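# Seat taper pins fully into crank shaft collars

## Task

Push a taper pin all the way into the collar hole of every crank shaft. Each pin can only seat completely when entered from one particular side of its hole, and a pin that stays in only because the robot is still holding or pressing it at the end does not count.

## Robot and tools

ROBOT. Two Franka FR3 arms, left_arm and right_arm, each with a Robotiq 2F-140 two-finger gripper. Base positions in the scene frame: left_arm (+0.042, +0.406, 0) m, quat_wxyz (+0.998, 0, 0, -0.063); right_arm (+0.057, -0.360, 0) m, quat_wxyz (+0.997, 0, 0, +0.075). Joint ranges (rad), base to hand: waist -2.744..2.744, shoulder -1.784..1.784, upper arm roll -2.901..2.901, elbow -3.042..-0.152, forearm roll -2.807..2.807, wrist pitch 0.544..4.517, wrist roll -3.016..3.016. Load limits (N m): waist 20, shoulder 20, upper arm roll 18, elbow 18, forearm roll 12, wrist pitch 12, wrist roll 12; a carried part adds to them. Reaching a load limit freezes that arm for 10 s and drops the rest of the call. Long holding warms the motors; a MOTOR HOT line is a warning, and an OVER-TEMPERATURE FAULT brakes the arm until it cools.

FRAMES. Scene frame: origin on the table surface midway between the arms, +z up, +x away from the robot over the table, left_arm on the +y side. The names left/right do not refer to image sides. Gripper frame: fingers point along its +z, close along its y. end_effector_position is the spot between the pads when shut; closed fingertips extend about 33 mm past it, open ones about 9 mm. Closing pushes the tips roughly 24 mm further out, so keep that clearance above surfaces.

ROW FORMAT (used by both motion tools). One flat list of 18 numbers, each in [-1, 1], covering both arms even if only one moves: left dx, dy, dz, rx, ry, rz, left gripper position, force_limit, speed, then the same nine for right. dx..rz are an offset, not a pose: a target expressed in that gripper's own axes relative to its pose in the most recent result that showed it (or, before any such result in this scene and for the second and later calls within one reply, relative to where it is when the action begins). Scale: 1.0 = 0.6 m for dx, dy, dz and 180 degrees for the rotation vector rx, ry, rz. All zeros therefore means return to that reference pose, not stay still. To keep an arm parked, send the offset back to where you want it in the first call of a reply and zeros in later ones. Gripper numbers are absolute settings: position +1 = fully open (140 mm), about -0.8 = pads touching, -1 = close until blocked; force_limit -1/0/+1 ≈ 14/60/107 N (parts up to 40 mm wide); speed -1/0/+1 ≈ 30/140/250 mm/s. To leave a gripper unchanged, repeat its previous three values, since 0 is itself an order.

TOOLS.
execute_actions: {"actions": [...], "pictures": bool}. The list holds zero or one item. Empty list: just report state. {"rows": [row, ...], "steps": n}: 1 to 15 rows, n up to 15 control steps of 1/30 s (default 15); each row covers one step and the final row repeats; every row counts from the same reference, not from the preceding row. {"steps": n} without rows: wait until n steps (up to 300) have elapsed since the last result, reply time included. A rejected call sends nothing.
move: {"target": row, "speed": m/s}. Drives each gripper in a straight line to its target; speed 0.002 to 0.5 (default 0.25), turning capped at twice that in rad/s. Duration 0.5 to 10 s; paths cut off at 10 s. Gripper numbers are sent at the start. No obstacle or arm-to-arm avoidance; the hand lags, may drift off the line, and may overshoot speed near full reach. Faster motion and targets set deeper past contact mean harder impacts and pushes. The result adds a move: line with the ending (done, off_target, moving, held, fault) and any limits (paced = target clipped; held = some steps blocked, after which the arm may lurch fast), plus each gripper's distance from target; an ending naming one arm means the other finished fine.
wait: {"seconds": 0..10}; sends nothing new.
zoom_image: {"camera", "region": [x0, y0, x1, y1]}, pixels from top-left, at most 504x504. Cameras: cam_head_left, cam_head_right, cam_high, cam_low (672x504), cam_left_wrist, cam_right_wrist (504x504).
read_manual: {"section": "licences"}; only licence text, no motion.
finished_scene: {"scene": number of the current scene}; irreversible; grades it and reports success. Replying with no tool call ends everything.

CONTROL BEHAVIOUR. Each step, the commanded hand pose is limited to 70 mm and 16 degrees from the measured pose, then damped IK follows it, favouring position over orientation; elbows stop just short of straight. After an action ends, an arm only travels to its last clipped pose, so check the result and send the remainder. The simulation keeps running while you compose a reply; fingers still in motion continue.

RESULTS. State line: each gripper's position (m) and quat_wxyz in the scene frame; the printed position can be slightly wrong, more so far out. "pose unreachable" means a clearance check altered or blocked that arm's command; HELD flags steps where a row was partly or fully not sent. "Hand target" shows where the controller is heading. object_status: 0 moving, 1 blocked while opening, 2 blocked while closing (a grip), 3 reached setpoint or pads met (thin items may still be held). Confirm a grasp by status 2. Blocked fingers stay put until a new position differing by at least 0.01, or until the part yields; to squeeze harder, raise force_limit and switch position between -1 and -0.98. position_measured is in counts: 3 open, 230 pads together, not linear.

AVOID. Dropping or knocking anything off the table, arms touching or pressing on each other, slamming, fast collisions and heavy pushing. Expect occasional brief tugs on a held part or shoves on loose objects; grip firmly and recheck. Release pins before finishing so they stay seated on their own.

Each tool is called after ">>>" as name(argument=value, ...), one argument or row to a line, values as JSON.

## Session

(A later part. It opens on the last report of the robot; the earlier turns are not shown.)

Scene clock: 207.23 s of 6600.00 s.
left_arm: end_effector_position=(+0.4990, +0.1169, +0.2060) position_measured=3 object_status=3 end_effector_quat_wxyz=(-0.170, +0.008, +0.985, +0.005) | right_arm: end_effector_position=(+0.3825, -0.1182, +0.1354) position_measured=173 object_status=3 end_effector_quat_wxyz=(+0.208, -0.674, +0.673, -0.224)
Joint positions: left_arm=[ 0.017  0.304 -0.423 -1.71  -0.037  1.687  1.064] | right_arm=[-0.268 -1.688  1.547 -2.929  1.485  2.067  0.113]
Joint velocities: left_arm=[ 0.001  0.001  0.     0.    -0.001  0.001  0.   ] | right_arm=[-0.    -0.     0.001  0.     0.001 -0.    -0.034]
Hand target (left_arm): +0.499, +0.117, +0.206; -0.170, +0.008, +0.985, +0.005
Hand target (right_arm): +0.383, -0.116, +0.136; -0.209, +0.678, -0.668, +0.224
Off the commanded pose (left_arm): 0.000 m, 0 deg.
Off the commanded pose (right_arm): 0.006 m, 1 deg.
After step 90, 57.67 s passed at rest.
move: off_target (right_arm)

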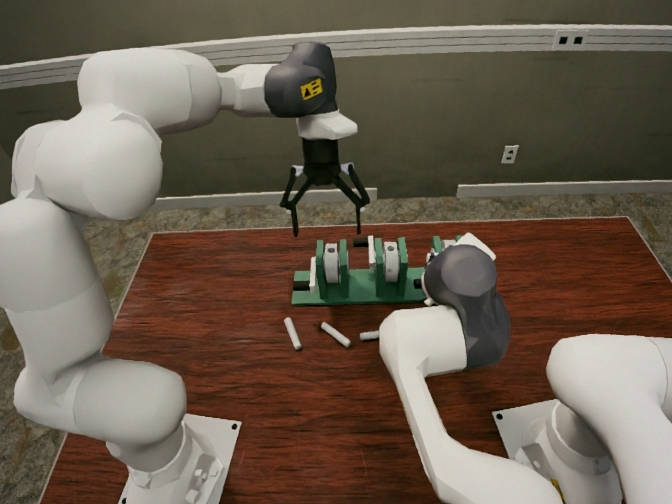

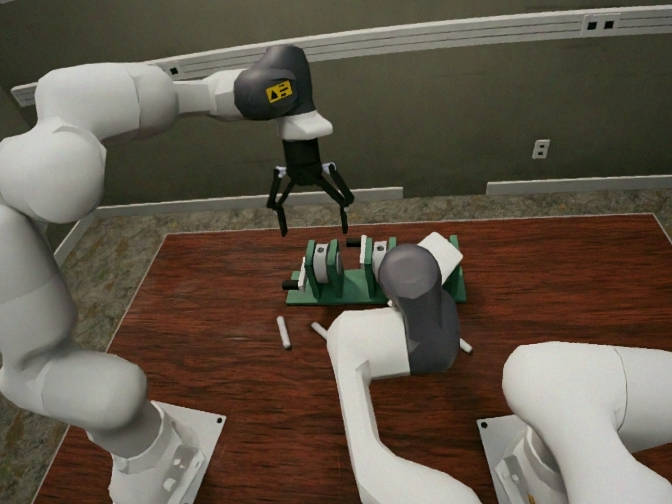

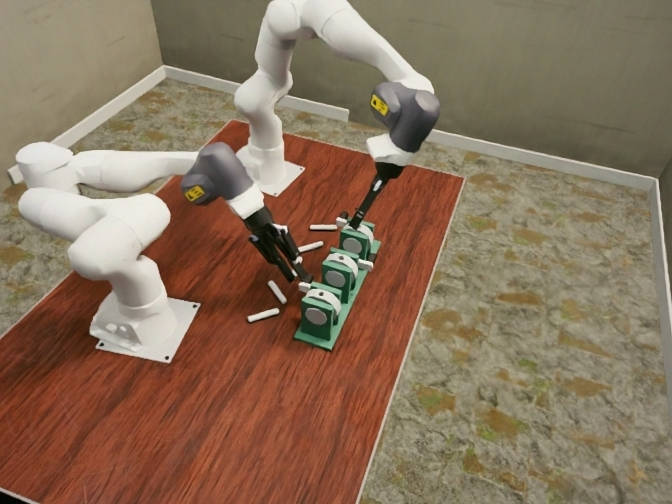

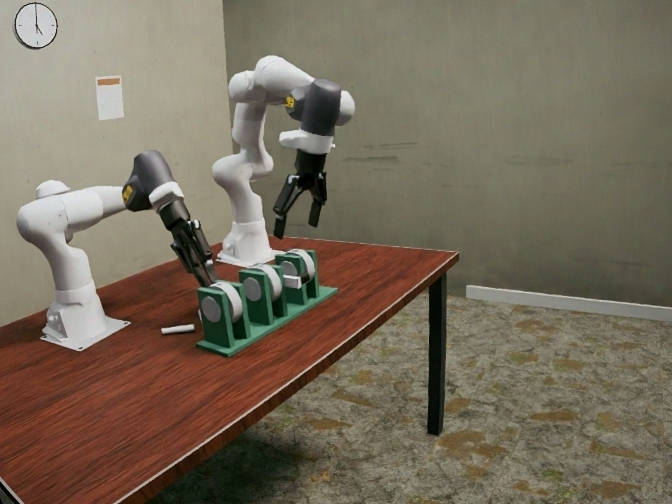

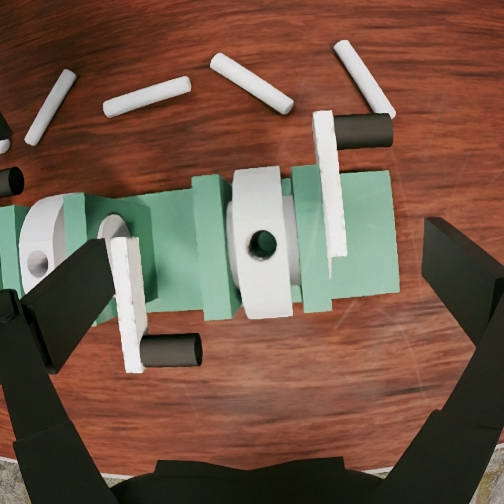

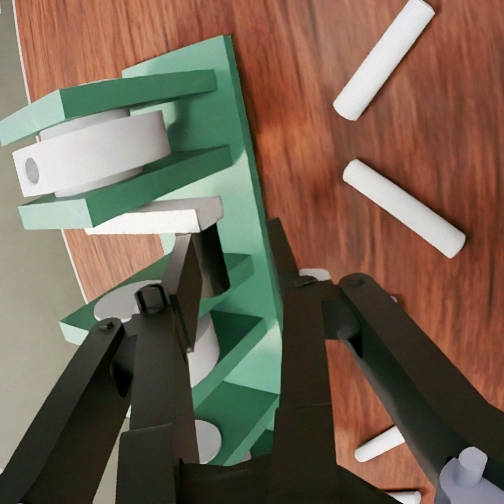

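>>> move(
  target=[0,0,0,0,0,0,1,0,0,-0.028,-0.025,0.03,0,0,0,-0.35,0,0],
  speed=0.05,
)

Scene clock: 214.97 s of 6600.00 s.
left_arm: end_effector_position=(+0.4990, +0.1169, +0.2060) position_measured=3 object_status=3 end_effector_quat_wxyz=(-0.170, +0.008, +0.985, +0.005) | right_arm: end_effector_position=(+0.4049, -0.1033, +0.1285) position_measured=173 object_status=3 end_effector_quat_wxyz=(+0.208, -0.671, +0.676, -0.223)
Joint positions: left_arm=[ 0.017  0.304 -0.423 -1.71  -0.037  1.687  1.064] | right_arm=[-0.391 -1.684  1.568 -2.85   1.539  2.079  0.074]
Joint velocities: left_arm=[ 0.002 -0.001  0.001 -0.001  0.     0.    -0.   ] | right_arm=[-0.004  0.001  0.001  0.004  0.008  0.001 -0.019]
Hand target (left_arm): +0.499, +0.117, +0.206; -0.170, +0.008, +0.985, +0.005
Hand target (right_arm): +0.406, -0.103, +0.128; -0.208, +0.674, -0.673, +0.225
Off the commanded pose (left_arm): 0.000 m, 0 deg.
Off the commanded pose (right_arm): 0.002 m, 1 deg.
After step 90, 3.83 s passed at rest.
move: done

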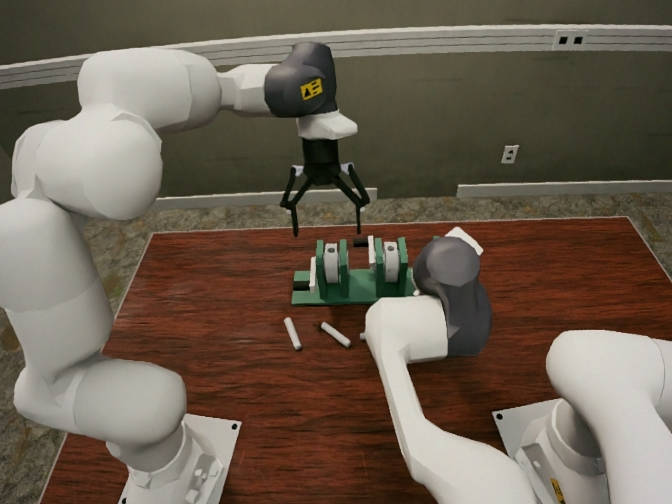

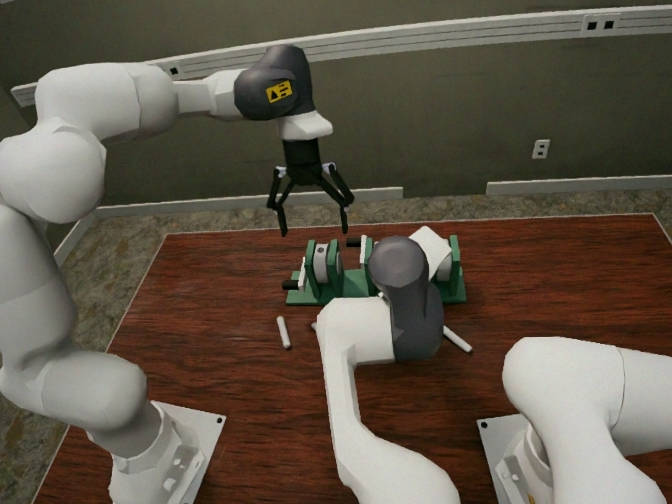

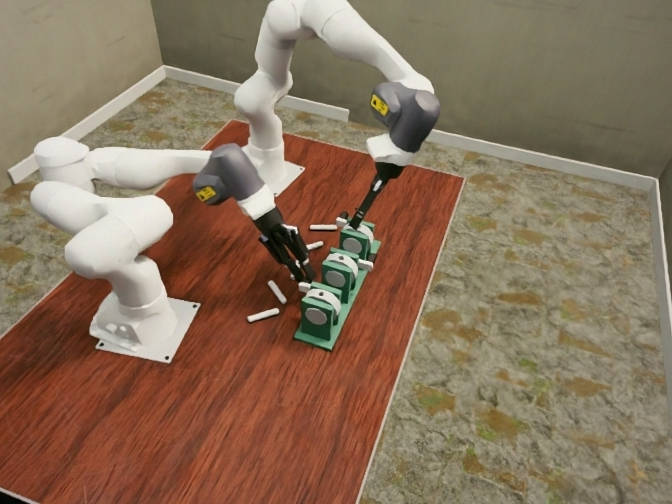

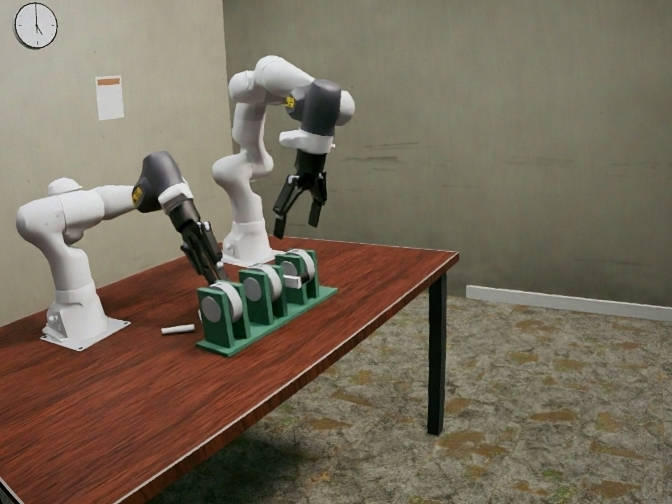

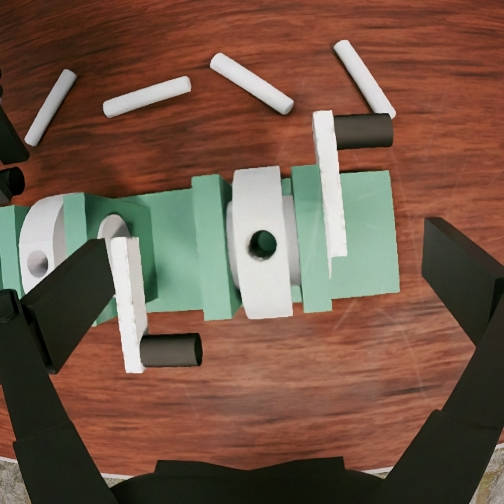

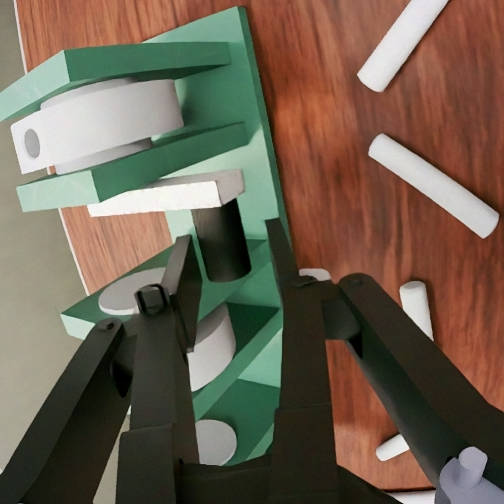

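>>> move(
  target=[0,0,0,0,0,0,1,0,0,0.005,-0.008,0.05,0,0,0,-0.35,0,0],
  speed=0.04,
)

Scene clock: 219.57 s of 6600.00 s.
left_arm: end_effector_position=(+0.4990, +0.1169, +0.2060) position_measured=3 object_status=3 end_effector_quat_wxyz=(-0.170, +0.008, +0.985, +0.005) | right_arm: end_effector_position=(+0.4248, -0.1086, +0.1057) position_measured=173 object_status=3 end_effector_quat_wxyz=(+0.207, -0.667, +0.681, -0.221)
Joint positions: left_arm=[ 0.017  0.304 -0.423 -1.71  -0.037  1.687  1.064] | right_arm=[-0.472 -1.684  1.644 -2.822  1.649  2.101  0.025]
Joint velocities: left_arm=[ 0.    -0.001 -0.001 -0.    -0.001 -0.    -0.   ] | right_arm=[-0.003 -0.005  0.002  0.003  0.018  0.002 -0.027]
Hand target (left_arm): +0.499, +0.117, +0.206; -0.170, +0.008, +0.985, +0.005
Hand target (right_arm): +0.426, -0.108, +0.106; -0.207, +0.671, -0.676, +0.223
Off the commanded pose (left_arm): 0.000 m, 0 deg.
Off the commanded pose (right_arm): 0.002 m, 1 deg.
After step 90, 0.53 s passed at rest.
move: done

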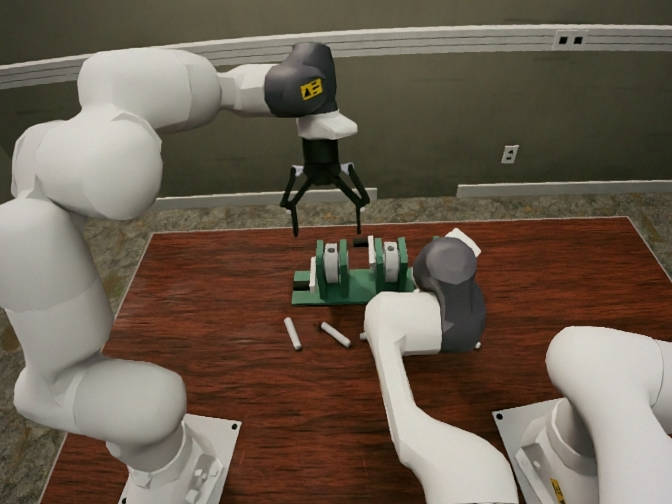

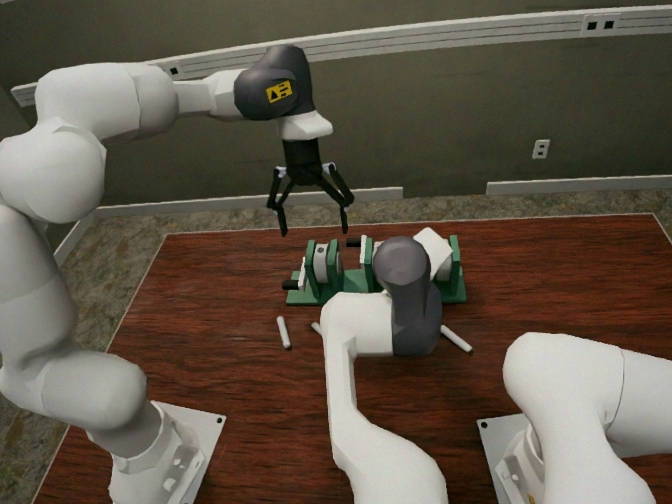

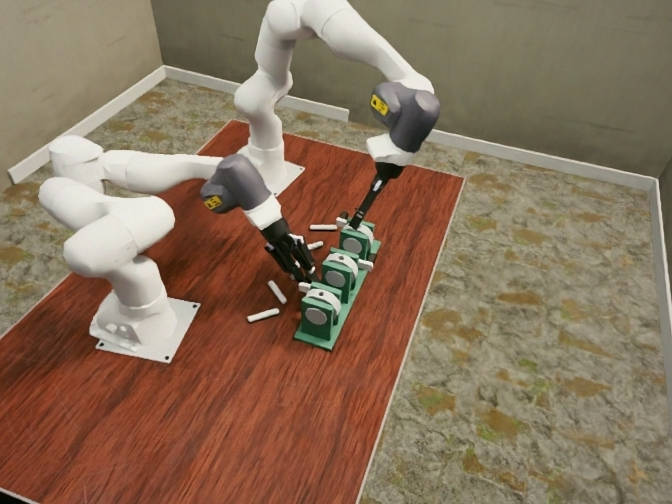

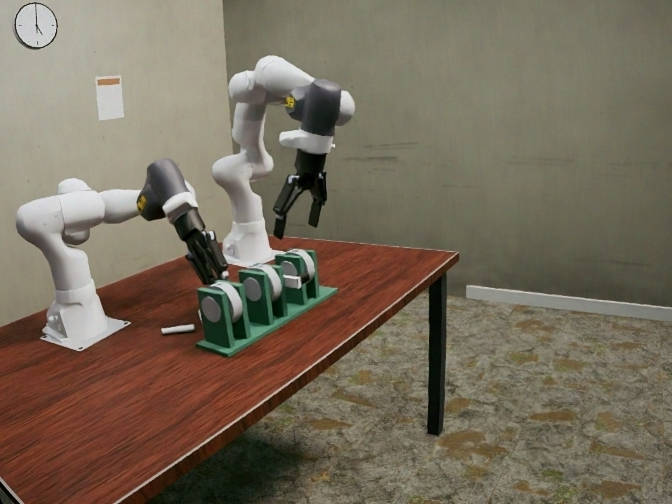

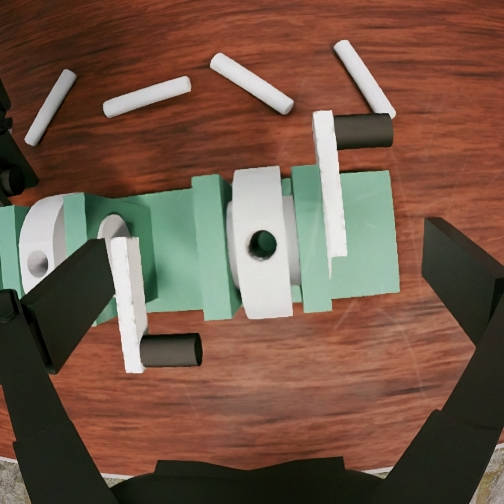

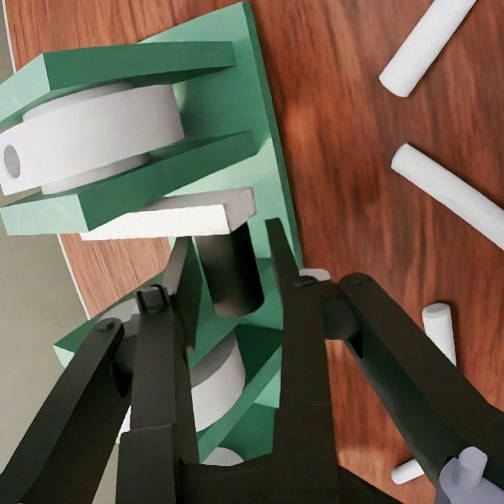

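>>> move(
  target=[0,0,0,0,0,0,1,0,0,-0.003,0,0.017,0,0,0,-0.45,0,0],
  speed=0.04,
)

>>> move(
  target=[0,0,0,0,0,0,1,0,0,0,-0.059,-0.026,0,0,0,-0.45,0,0],
  speed=0.03,
)

Scene clock: 230.07 s of 6600.00 s.
left_arm: end_effector_position=(+0.4990, +0.1169, +0.2060) position_measured=3 object_status=3 end_effector_quat_wxyz=(-0.170, +0.008, +0.985, +0.005) | right_arm: end_effector_position=(+0.4294, -0.1078, +0.0971) position_measured=186 object_status=3 end_effector_quat_wxyz=(+0.206, -0.666, +0.682, -0.220)
Joint positions: left_arm=[ 0.017  0.304 -0.423 -1.71  -0.037  1.687  1.064] | right_arm=[-0.495 -1.685  1.67  -2.808  1.68   2.107  0.017]
Joint velocities: left_arm=[ 0.001 -0.001 -0.     0.    -0.003 -0.     0.   ] | right_arm=[-0.003 -0.004  0.003  0.003  0.013  0.002 -0.001]
Hand target (left_arm): +0.499, +0.117, +0.206; -0.170, +0.008, +0.985, +0.005
Hand target (right_arm): +0.431, -0.107, +0.097; -0.207, +0.667, -0.681, +0.221
Off the commanded pose (left_arm): 0.000 m, 0 deg.
Off the commanded pose (right_arm): 0.002 m, 0 deg.
After step 90, 6.80 s passed at rest.
move: done

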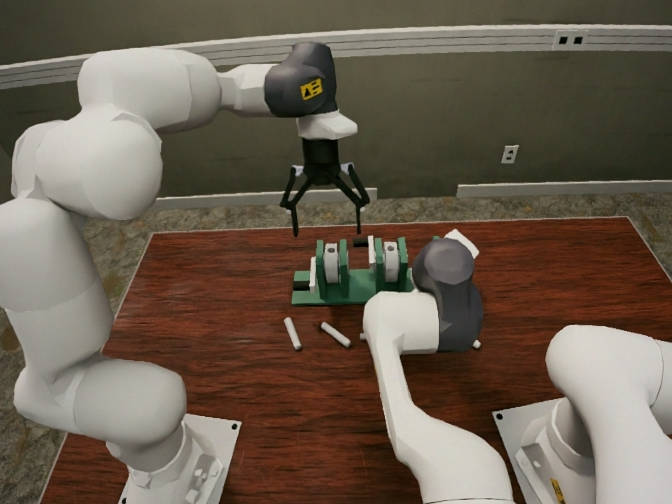

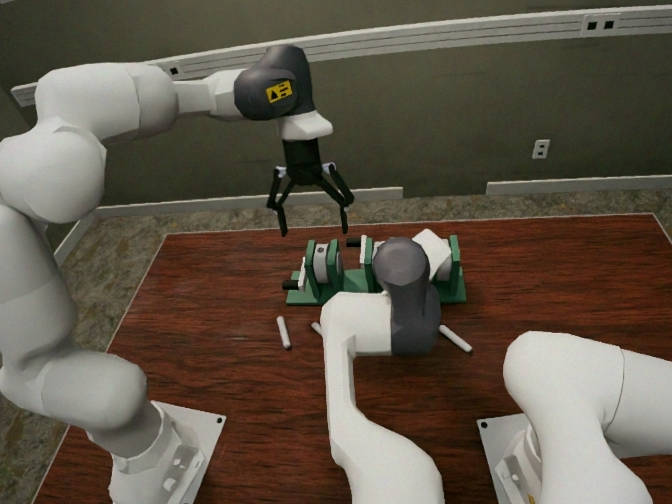

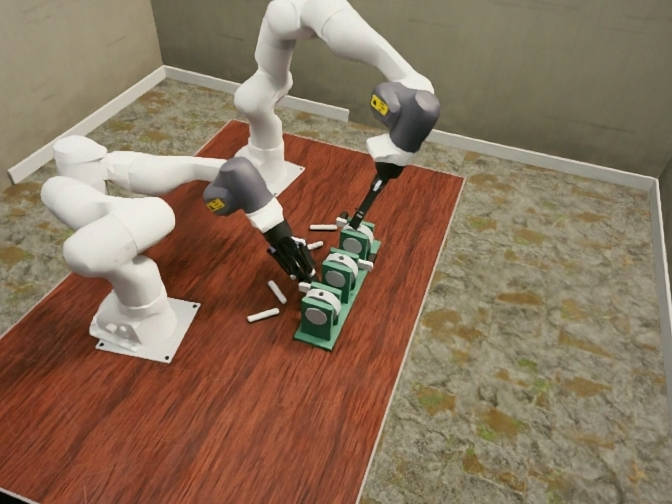

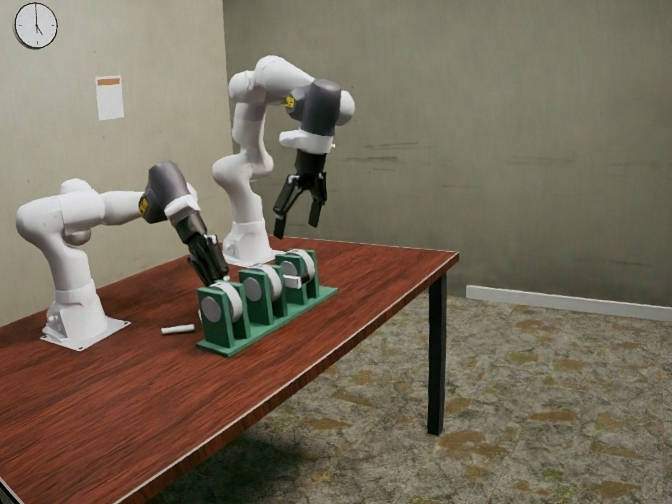

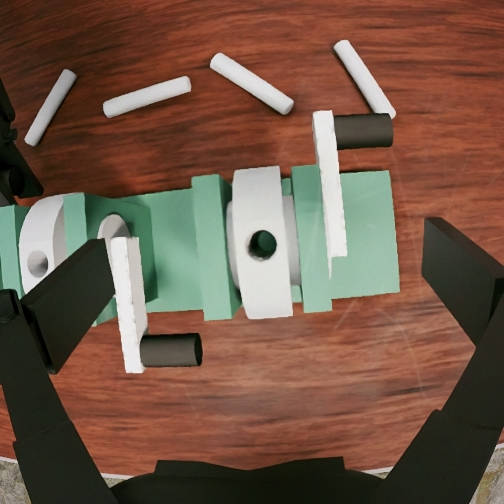

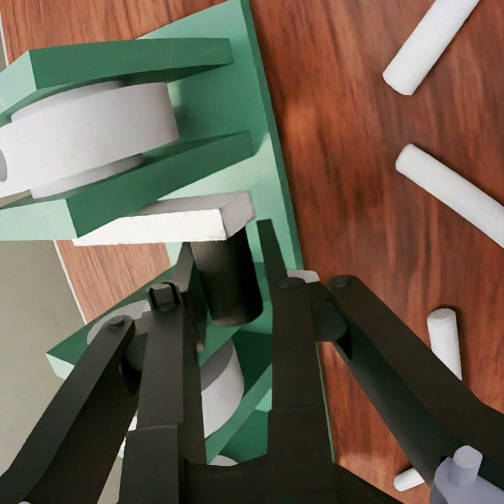

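Scene clock: 231.63 s of 6600.00 s.
left_arm: end_effector_position=(+0.4990, +0.1169, +0.2060) position_measured=3 object_status=3 end_effector_quat_wxyz=(-0.170, +0.008, +0.985, +0.005) | right_arm: end_effector_position=(+0.4476, -0.1087, +0.1266) position_measured=186 object_status=3 end_effector_quat_wxyz=(+0.203, -0.665, +0.685, -0.217)
Joint positions: left_arm=[ 0.017  0.304 -0.423 -1.71  -0.037  1.687  1.064] | right_arm=[-0.592 -1.708  1.557 -2.77   1.62   2.042 -0.038]
Joint velocities: left_arm=[-0.001  0.     0.    -0.     0.001  0.001 -0.001] | right_arm=[-0.004 -0.009 -0.004  0.004 -0.004 -0.013 -0.021]
Hand target (left_arm): +0.499, +0.117, +0.206; -0.170, +0.008, +0.985, +0.005
Hand target (right_arm): +0.450, -0.109, +0.130; -0.205, +0.666, -0.682, +0.221
Off the commanded pose (left_arm): 0.000 m, 0 deg.
Off the commanded pose (right_arm): 0.004 m, 1 deg.
move: off_target (right_arm)

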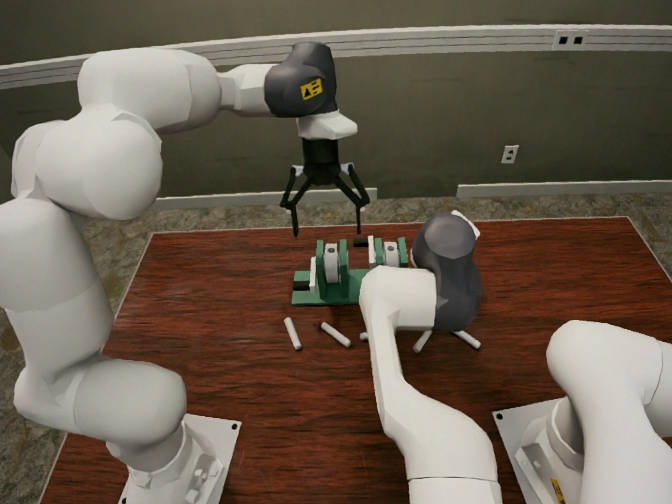

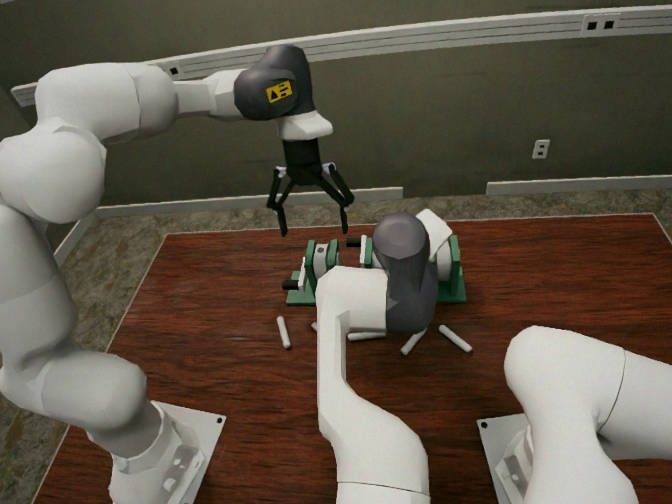

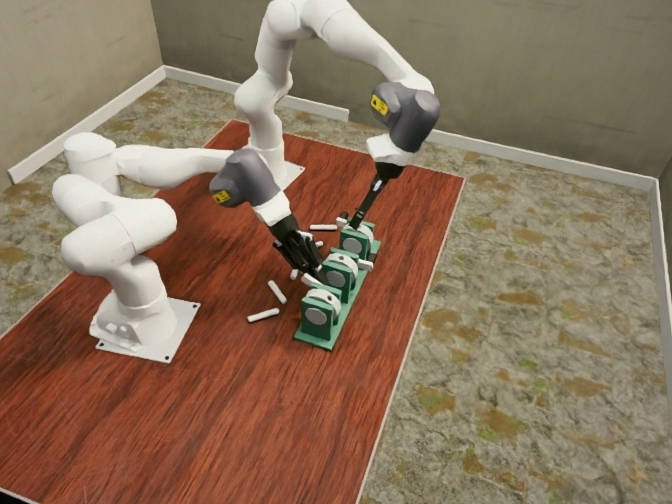

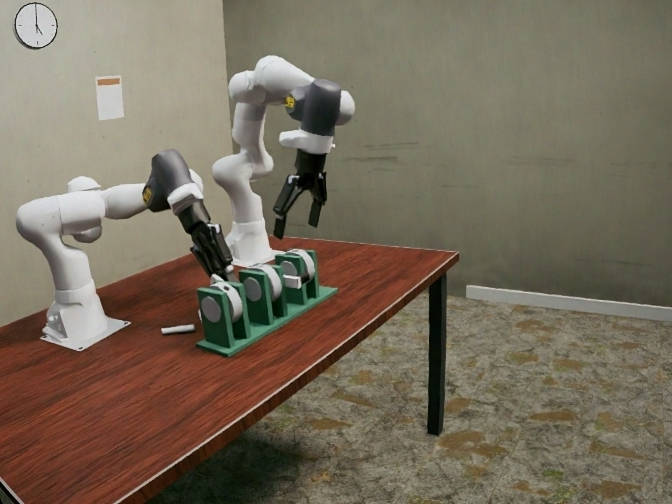

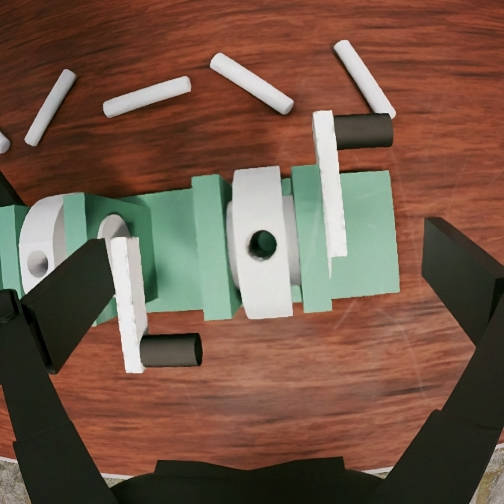

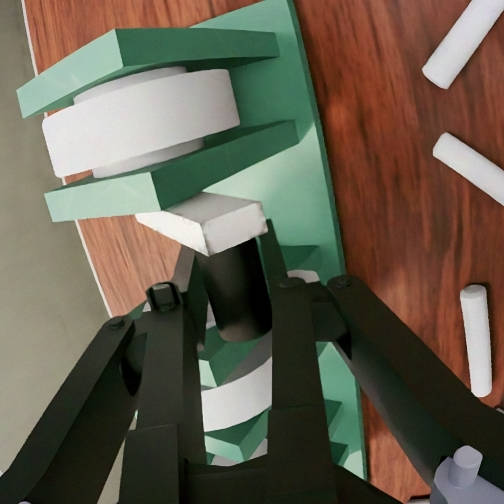

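>>> move(
  target=[0,0.38,0,0,0,0,1,0,0,0,-0.075,0,-0.083,0,0,-0.45,0,0],
  speed=0.12,
)

Scene clock: 239.40 s of 6600.00 s.
left_arm: end_effector_position=(+0.4976, +0.3403, +0.2026) position_measured=3 object_status=3 end_effector_quat_wxyz=(-0.176, +0.000, +0.984, -0.001) | right_arm: end_effector_position=(+0.4864, -0.1132, +0.1491) position_measured=186 object_status=3 end_effector_quat_wxyz=(+0.113, -0.683, +0.710, -0.129)
Joint positions: left_arm=[ 0.303  0.093 -0.302 -1.975 -0.019  1.711  1.449] | right_arm=[-0.997 -1.503  1.347 -2.517  1.403  1.837 -0.206]
Joint velocities: left_arm=[-0.    -0.001 -0.    -0.003  0.001  0.     0.032] | right_arm=[-0.002  0.001  0.001  0.    -0.002 -0.    -0.007]
Hand target (left_arm): +0.498, +0.342, +0.202; -0.174, +0.007, +0.985, -0.001
Hand target (right_arm): +0.487, -0.114, +0.150; -0.113, +0.685, -0.708, +0.130
Off the commanded pose (left_arm): 0.009 m, 1 deg.
Off the commanded pose (right_arm): 0.005 m, 1 deg.
After step 90, 2.23 s passed at rest.
move: off_target (left_arm, right_arm)

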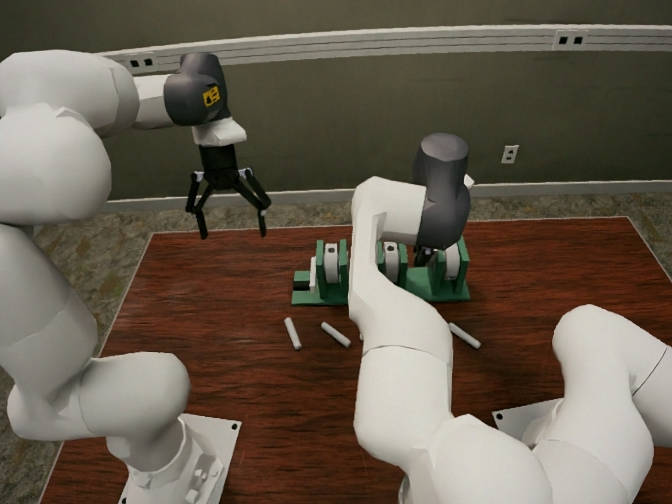

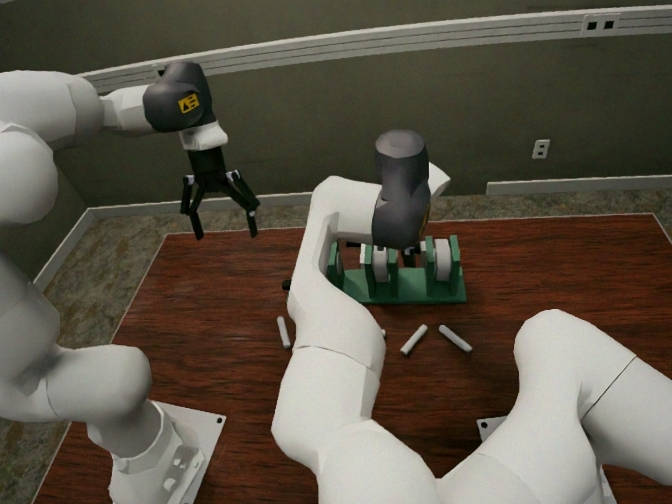

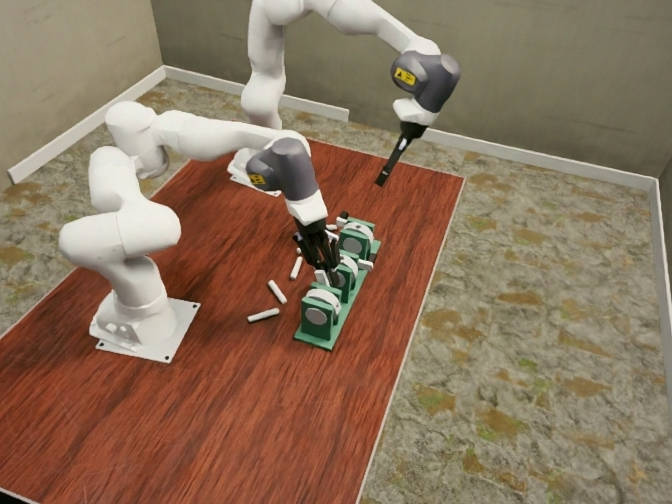

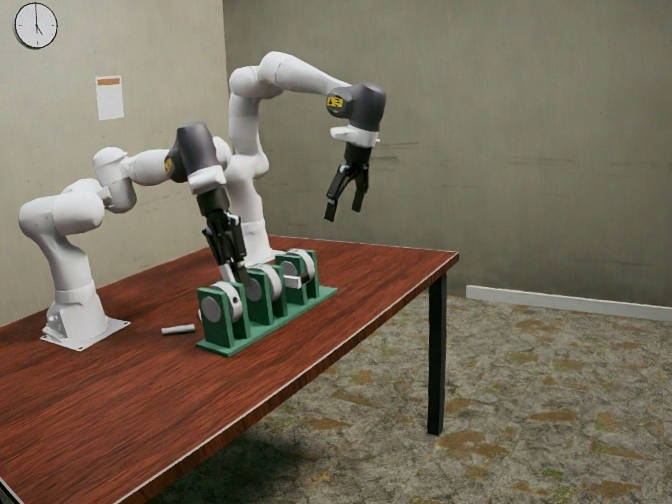

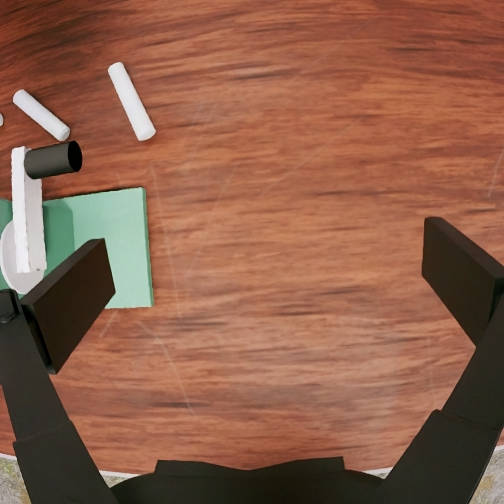

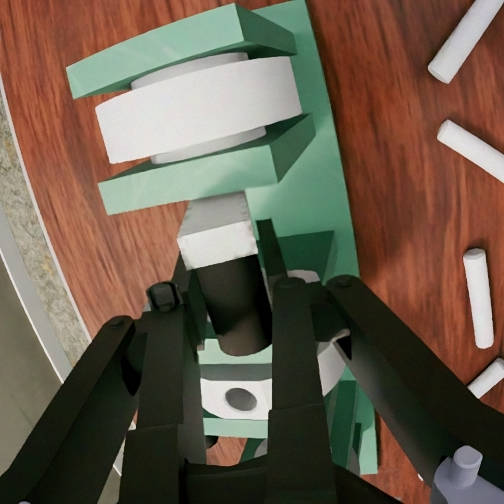

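>>> move(
  target=[0,0,0,0,0,0,1,0,0,-0.012,-0.074,0.011,-0.083,0,0,-0.45,0,0],
  speed=0.06,
)

Scene clock: 246.00 s of 6600.00 s.
left_arm: end_effector_position=(+0.4976, +0.3403, +0.2025) position_measured=3 object_status=3 end_effector_quat_wxyz=(-0.176, +0.003, +0.984, -0.002) | right_arm: end_effector_position=(+0.5324, -0.1115, +0.1546) position_measured=186 object_status=3 end_effector_quat_wxyz=(+0.023, -0.691, +0.721, -0.038)
Joint positions: left_arm=[ 0.303  0.092 -0.302 -1.975 -0.019  1.712  1.455] | right_arm=[-1.369 -1.284  1.375 -2.168  1.227  1.664 -0.231]
Joint velocities: left_arm=[-0.001 -0.    -0.    -0.    -0.     0.    -0.001] | right_arm=[-0.006  0.004  0.001  0.014 -0.006 -0.009  0.002]
Hand target (left_arm): +0.498, +0.340, +0.203; -0.176, +0.000, +0.984, -0.001
Hand target (right_arm): +0.532, -0.111, +0.154; -0.021, +0.692, -0.721, +0.036
Off the commanded pose (left_arm): 0.000 m, 0 deg.
Off the commanded pose (right_arm): 0.005 m, 0 deg.
After step 90, 1.17 s passed at rest.
move: off_target (right_arm)

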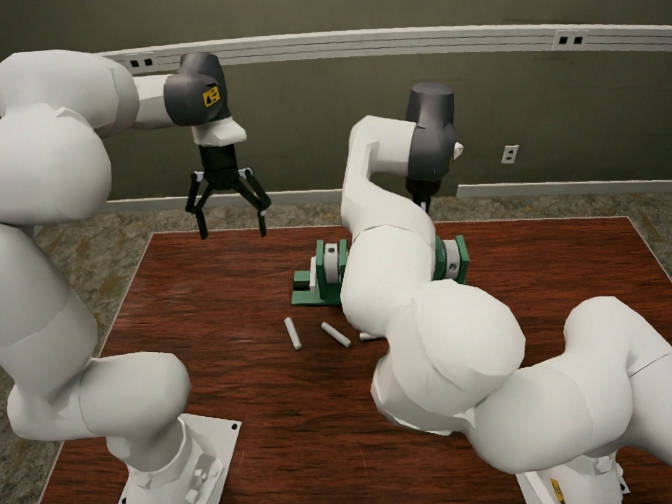

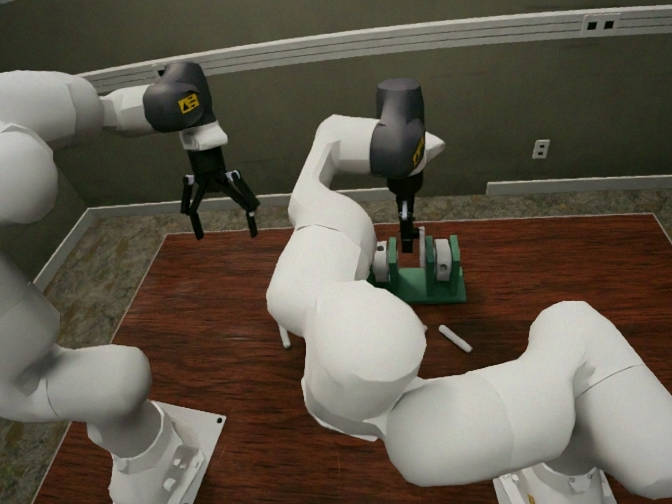

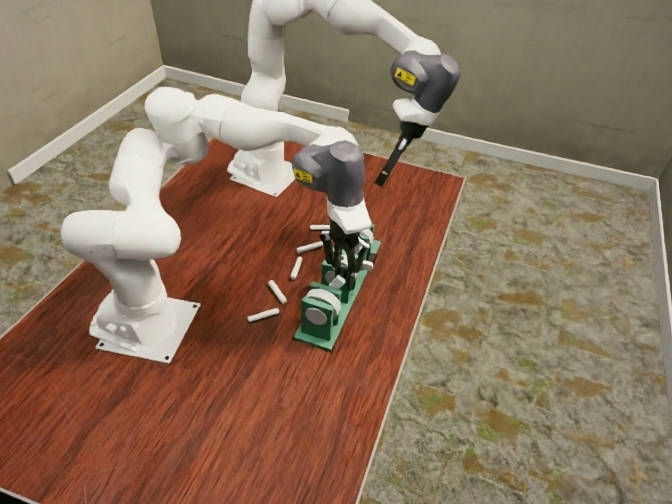

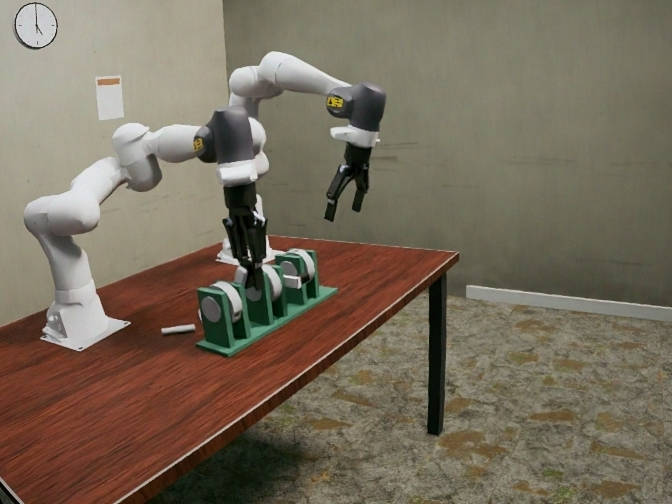

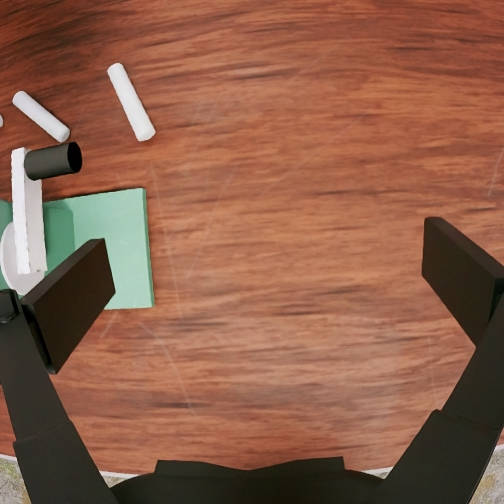

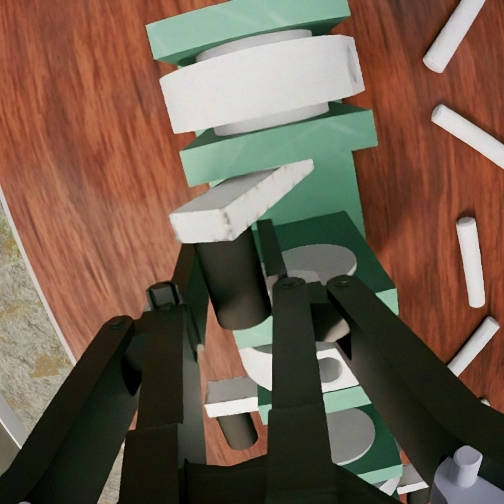

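>>> move(
  target=[0,0,0,0,0,0,1,0,0,-0.003,-0.045,0.057,-0.094,0,0,-0.45,0,0],
  speed=0.06,
)

Scene clock: 251.80 s of 6600.00 s.
left_arm: end_effector_position=(+0.4976, +0.3403, +0.2025) position_measured=3 object_status=3 end_effector_quat_wxyz=(-0.176, +0.003, +0.984, -0.002) | right_arm: end_effector_position=(+0.5619, -0.1130, +0.1179) position_measured=186 object_status=3 end_effector_quat_wxyz=(-0.078, -0.690, +0.717, +0.069)
Joint positions: left_arm=[ 0.303  0.092 -0.302 -1.975 -0.019  1.712  1.454] | right_arm=[-1.765 -1.196  1.572 -1.788  1.146  1.451 -0.209]
Joint velocities: left_arm=[ 0.002  0.    -0.001  0.    -0.002  0.    -0.003] | right_arm=[-0.012  0.     0.     0.01  -0.002 -0.016  0.008]
Hand target (left_arm): +0.498, +0.340, +0.203; -0.176, +0.003, +0.984, -0.002
Hand target (right_arm): +0.561, -0.114, +0.117; +0.081, +0.687, -0.719, -0.070
Off the commanded pose (left_arm): 0.000 m, 0 deg.
Off the commanded pose (right_arm): 0.005 m, 0 deg.
After step 90, 0.07 s passed at rest.
move: off_target (right_arm)

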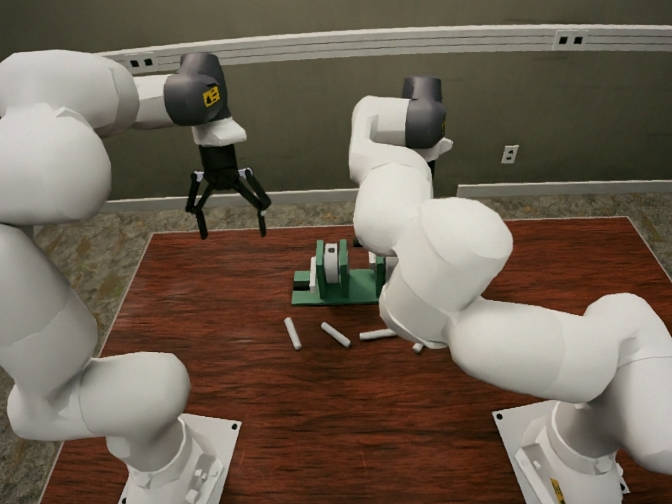

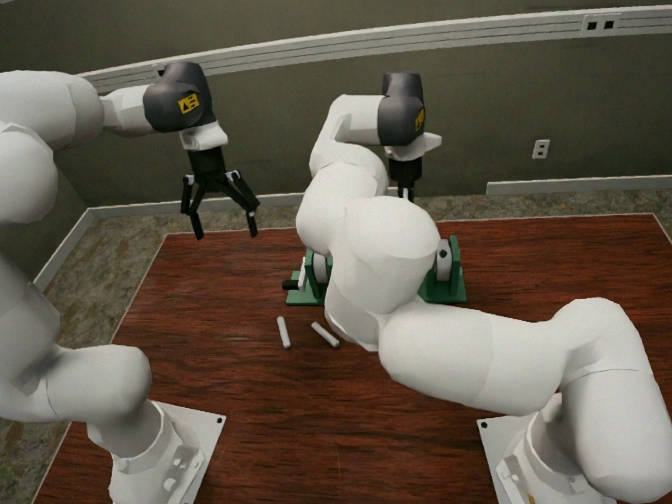

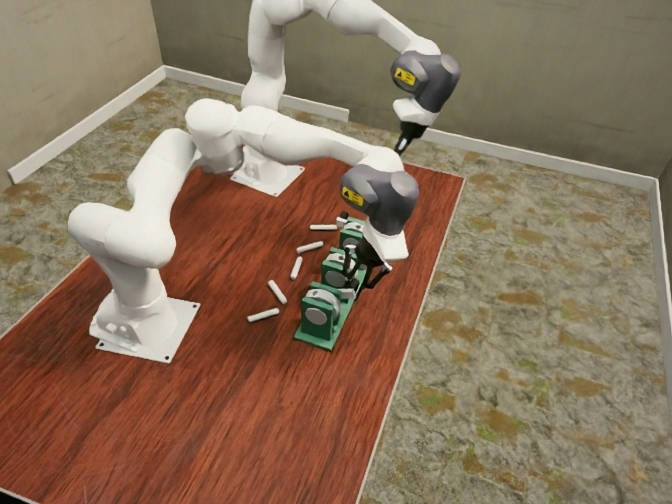

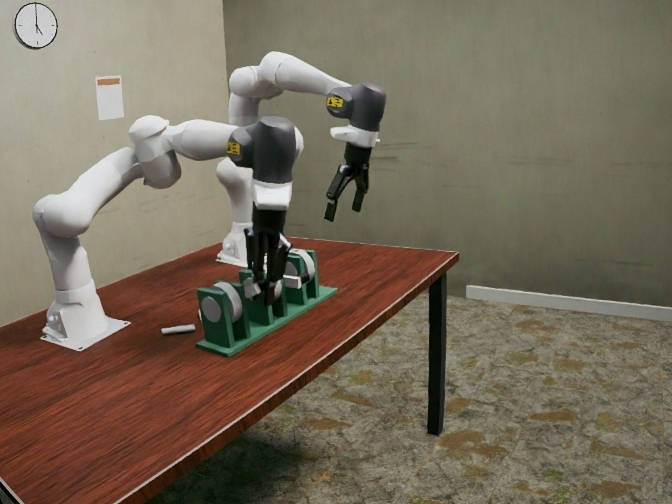

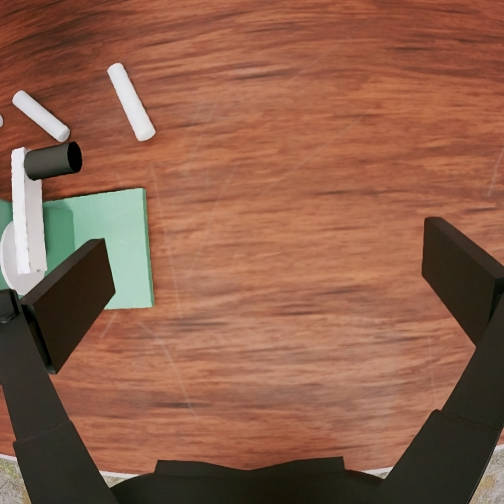

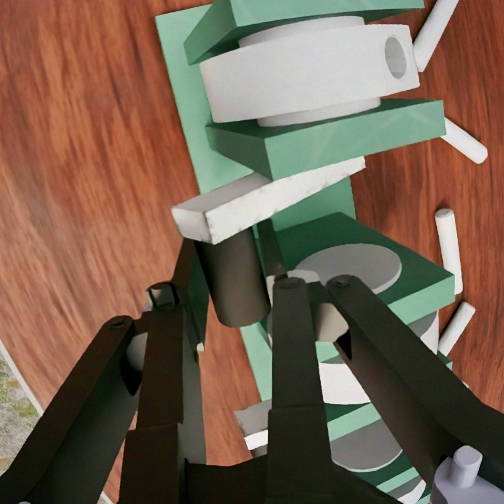

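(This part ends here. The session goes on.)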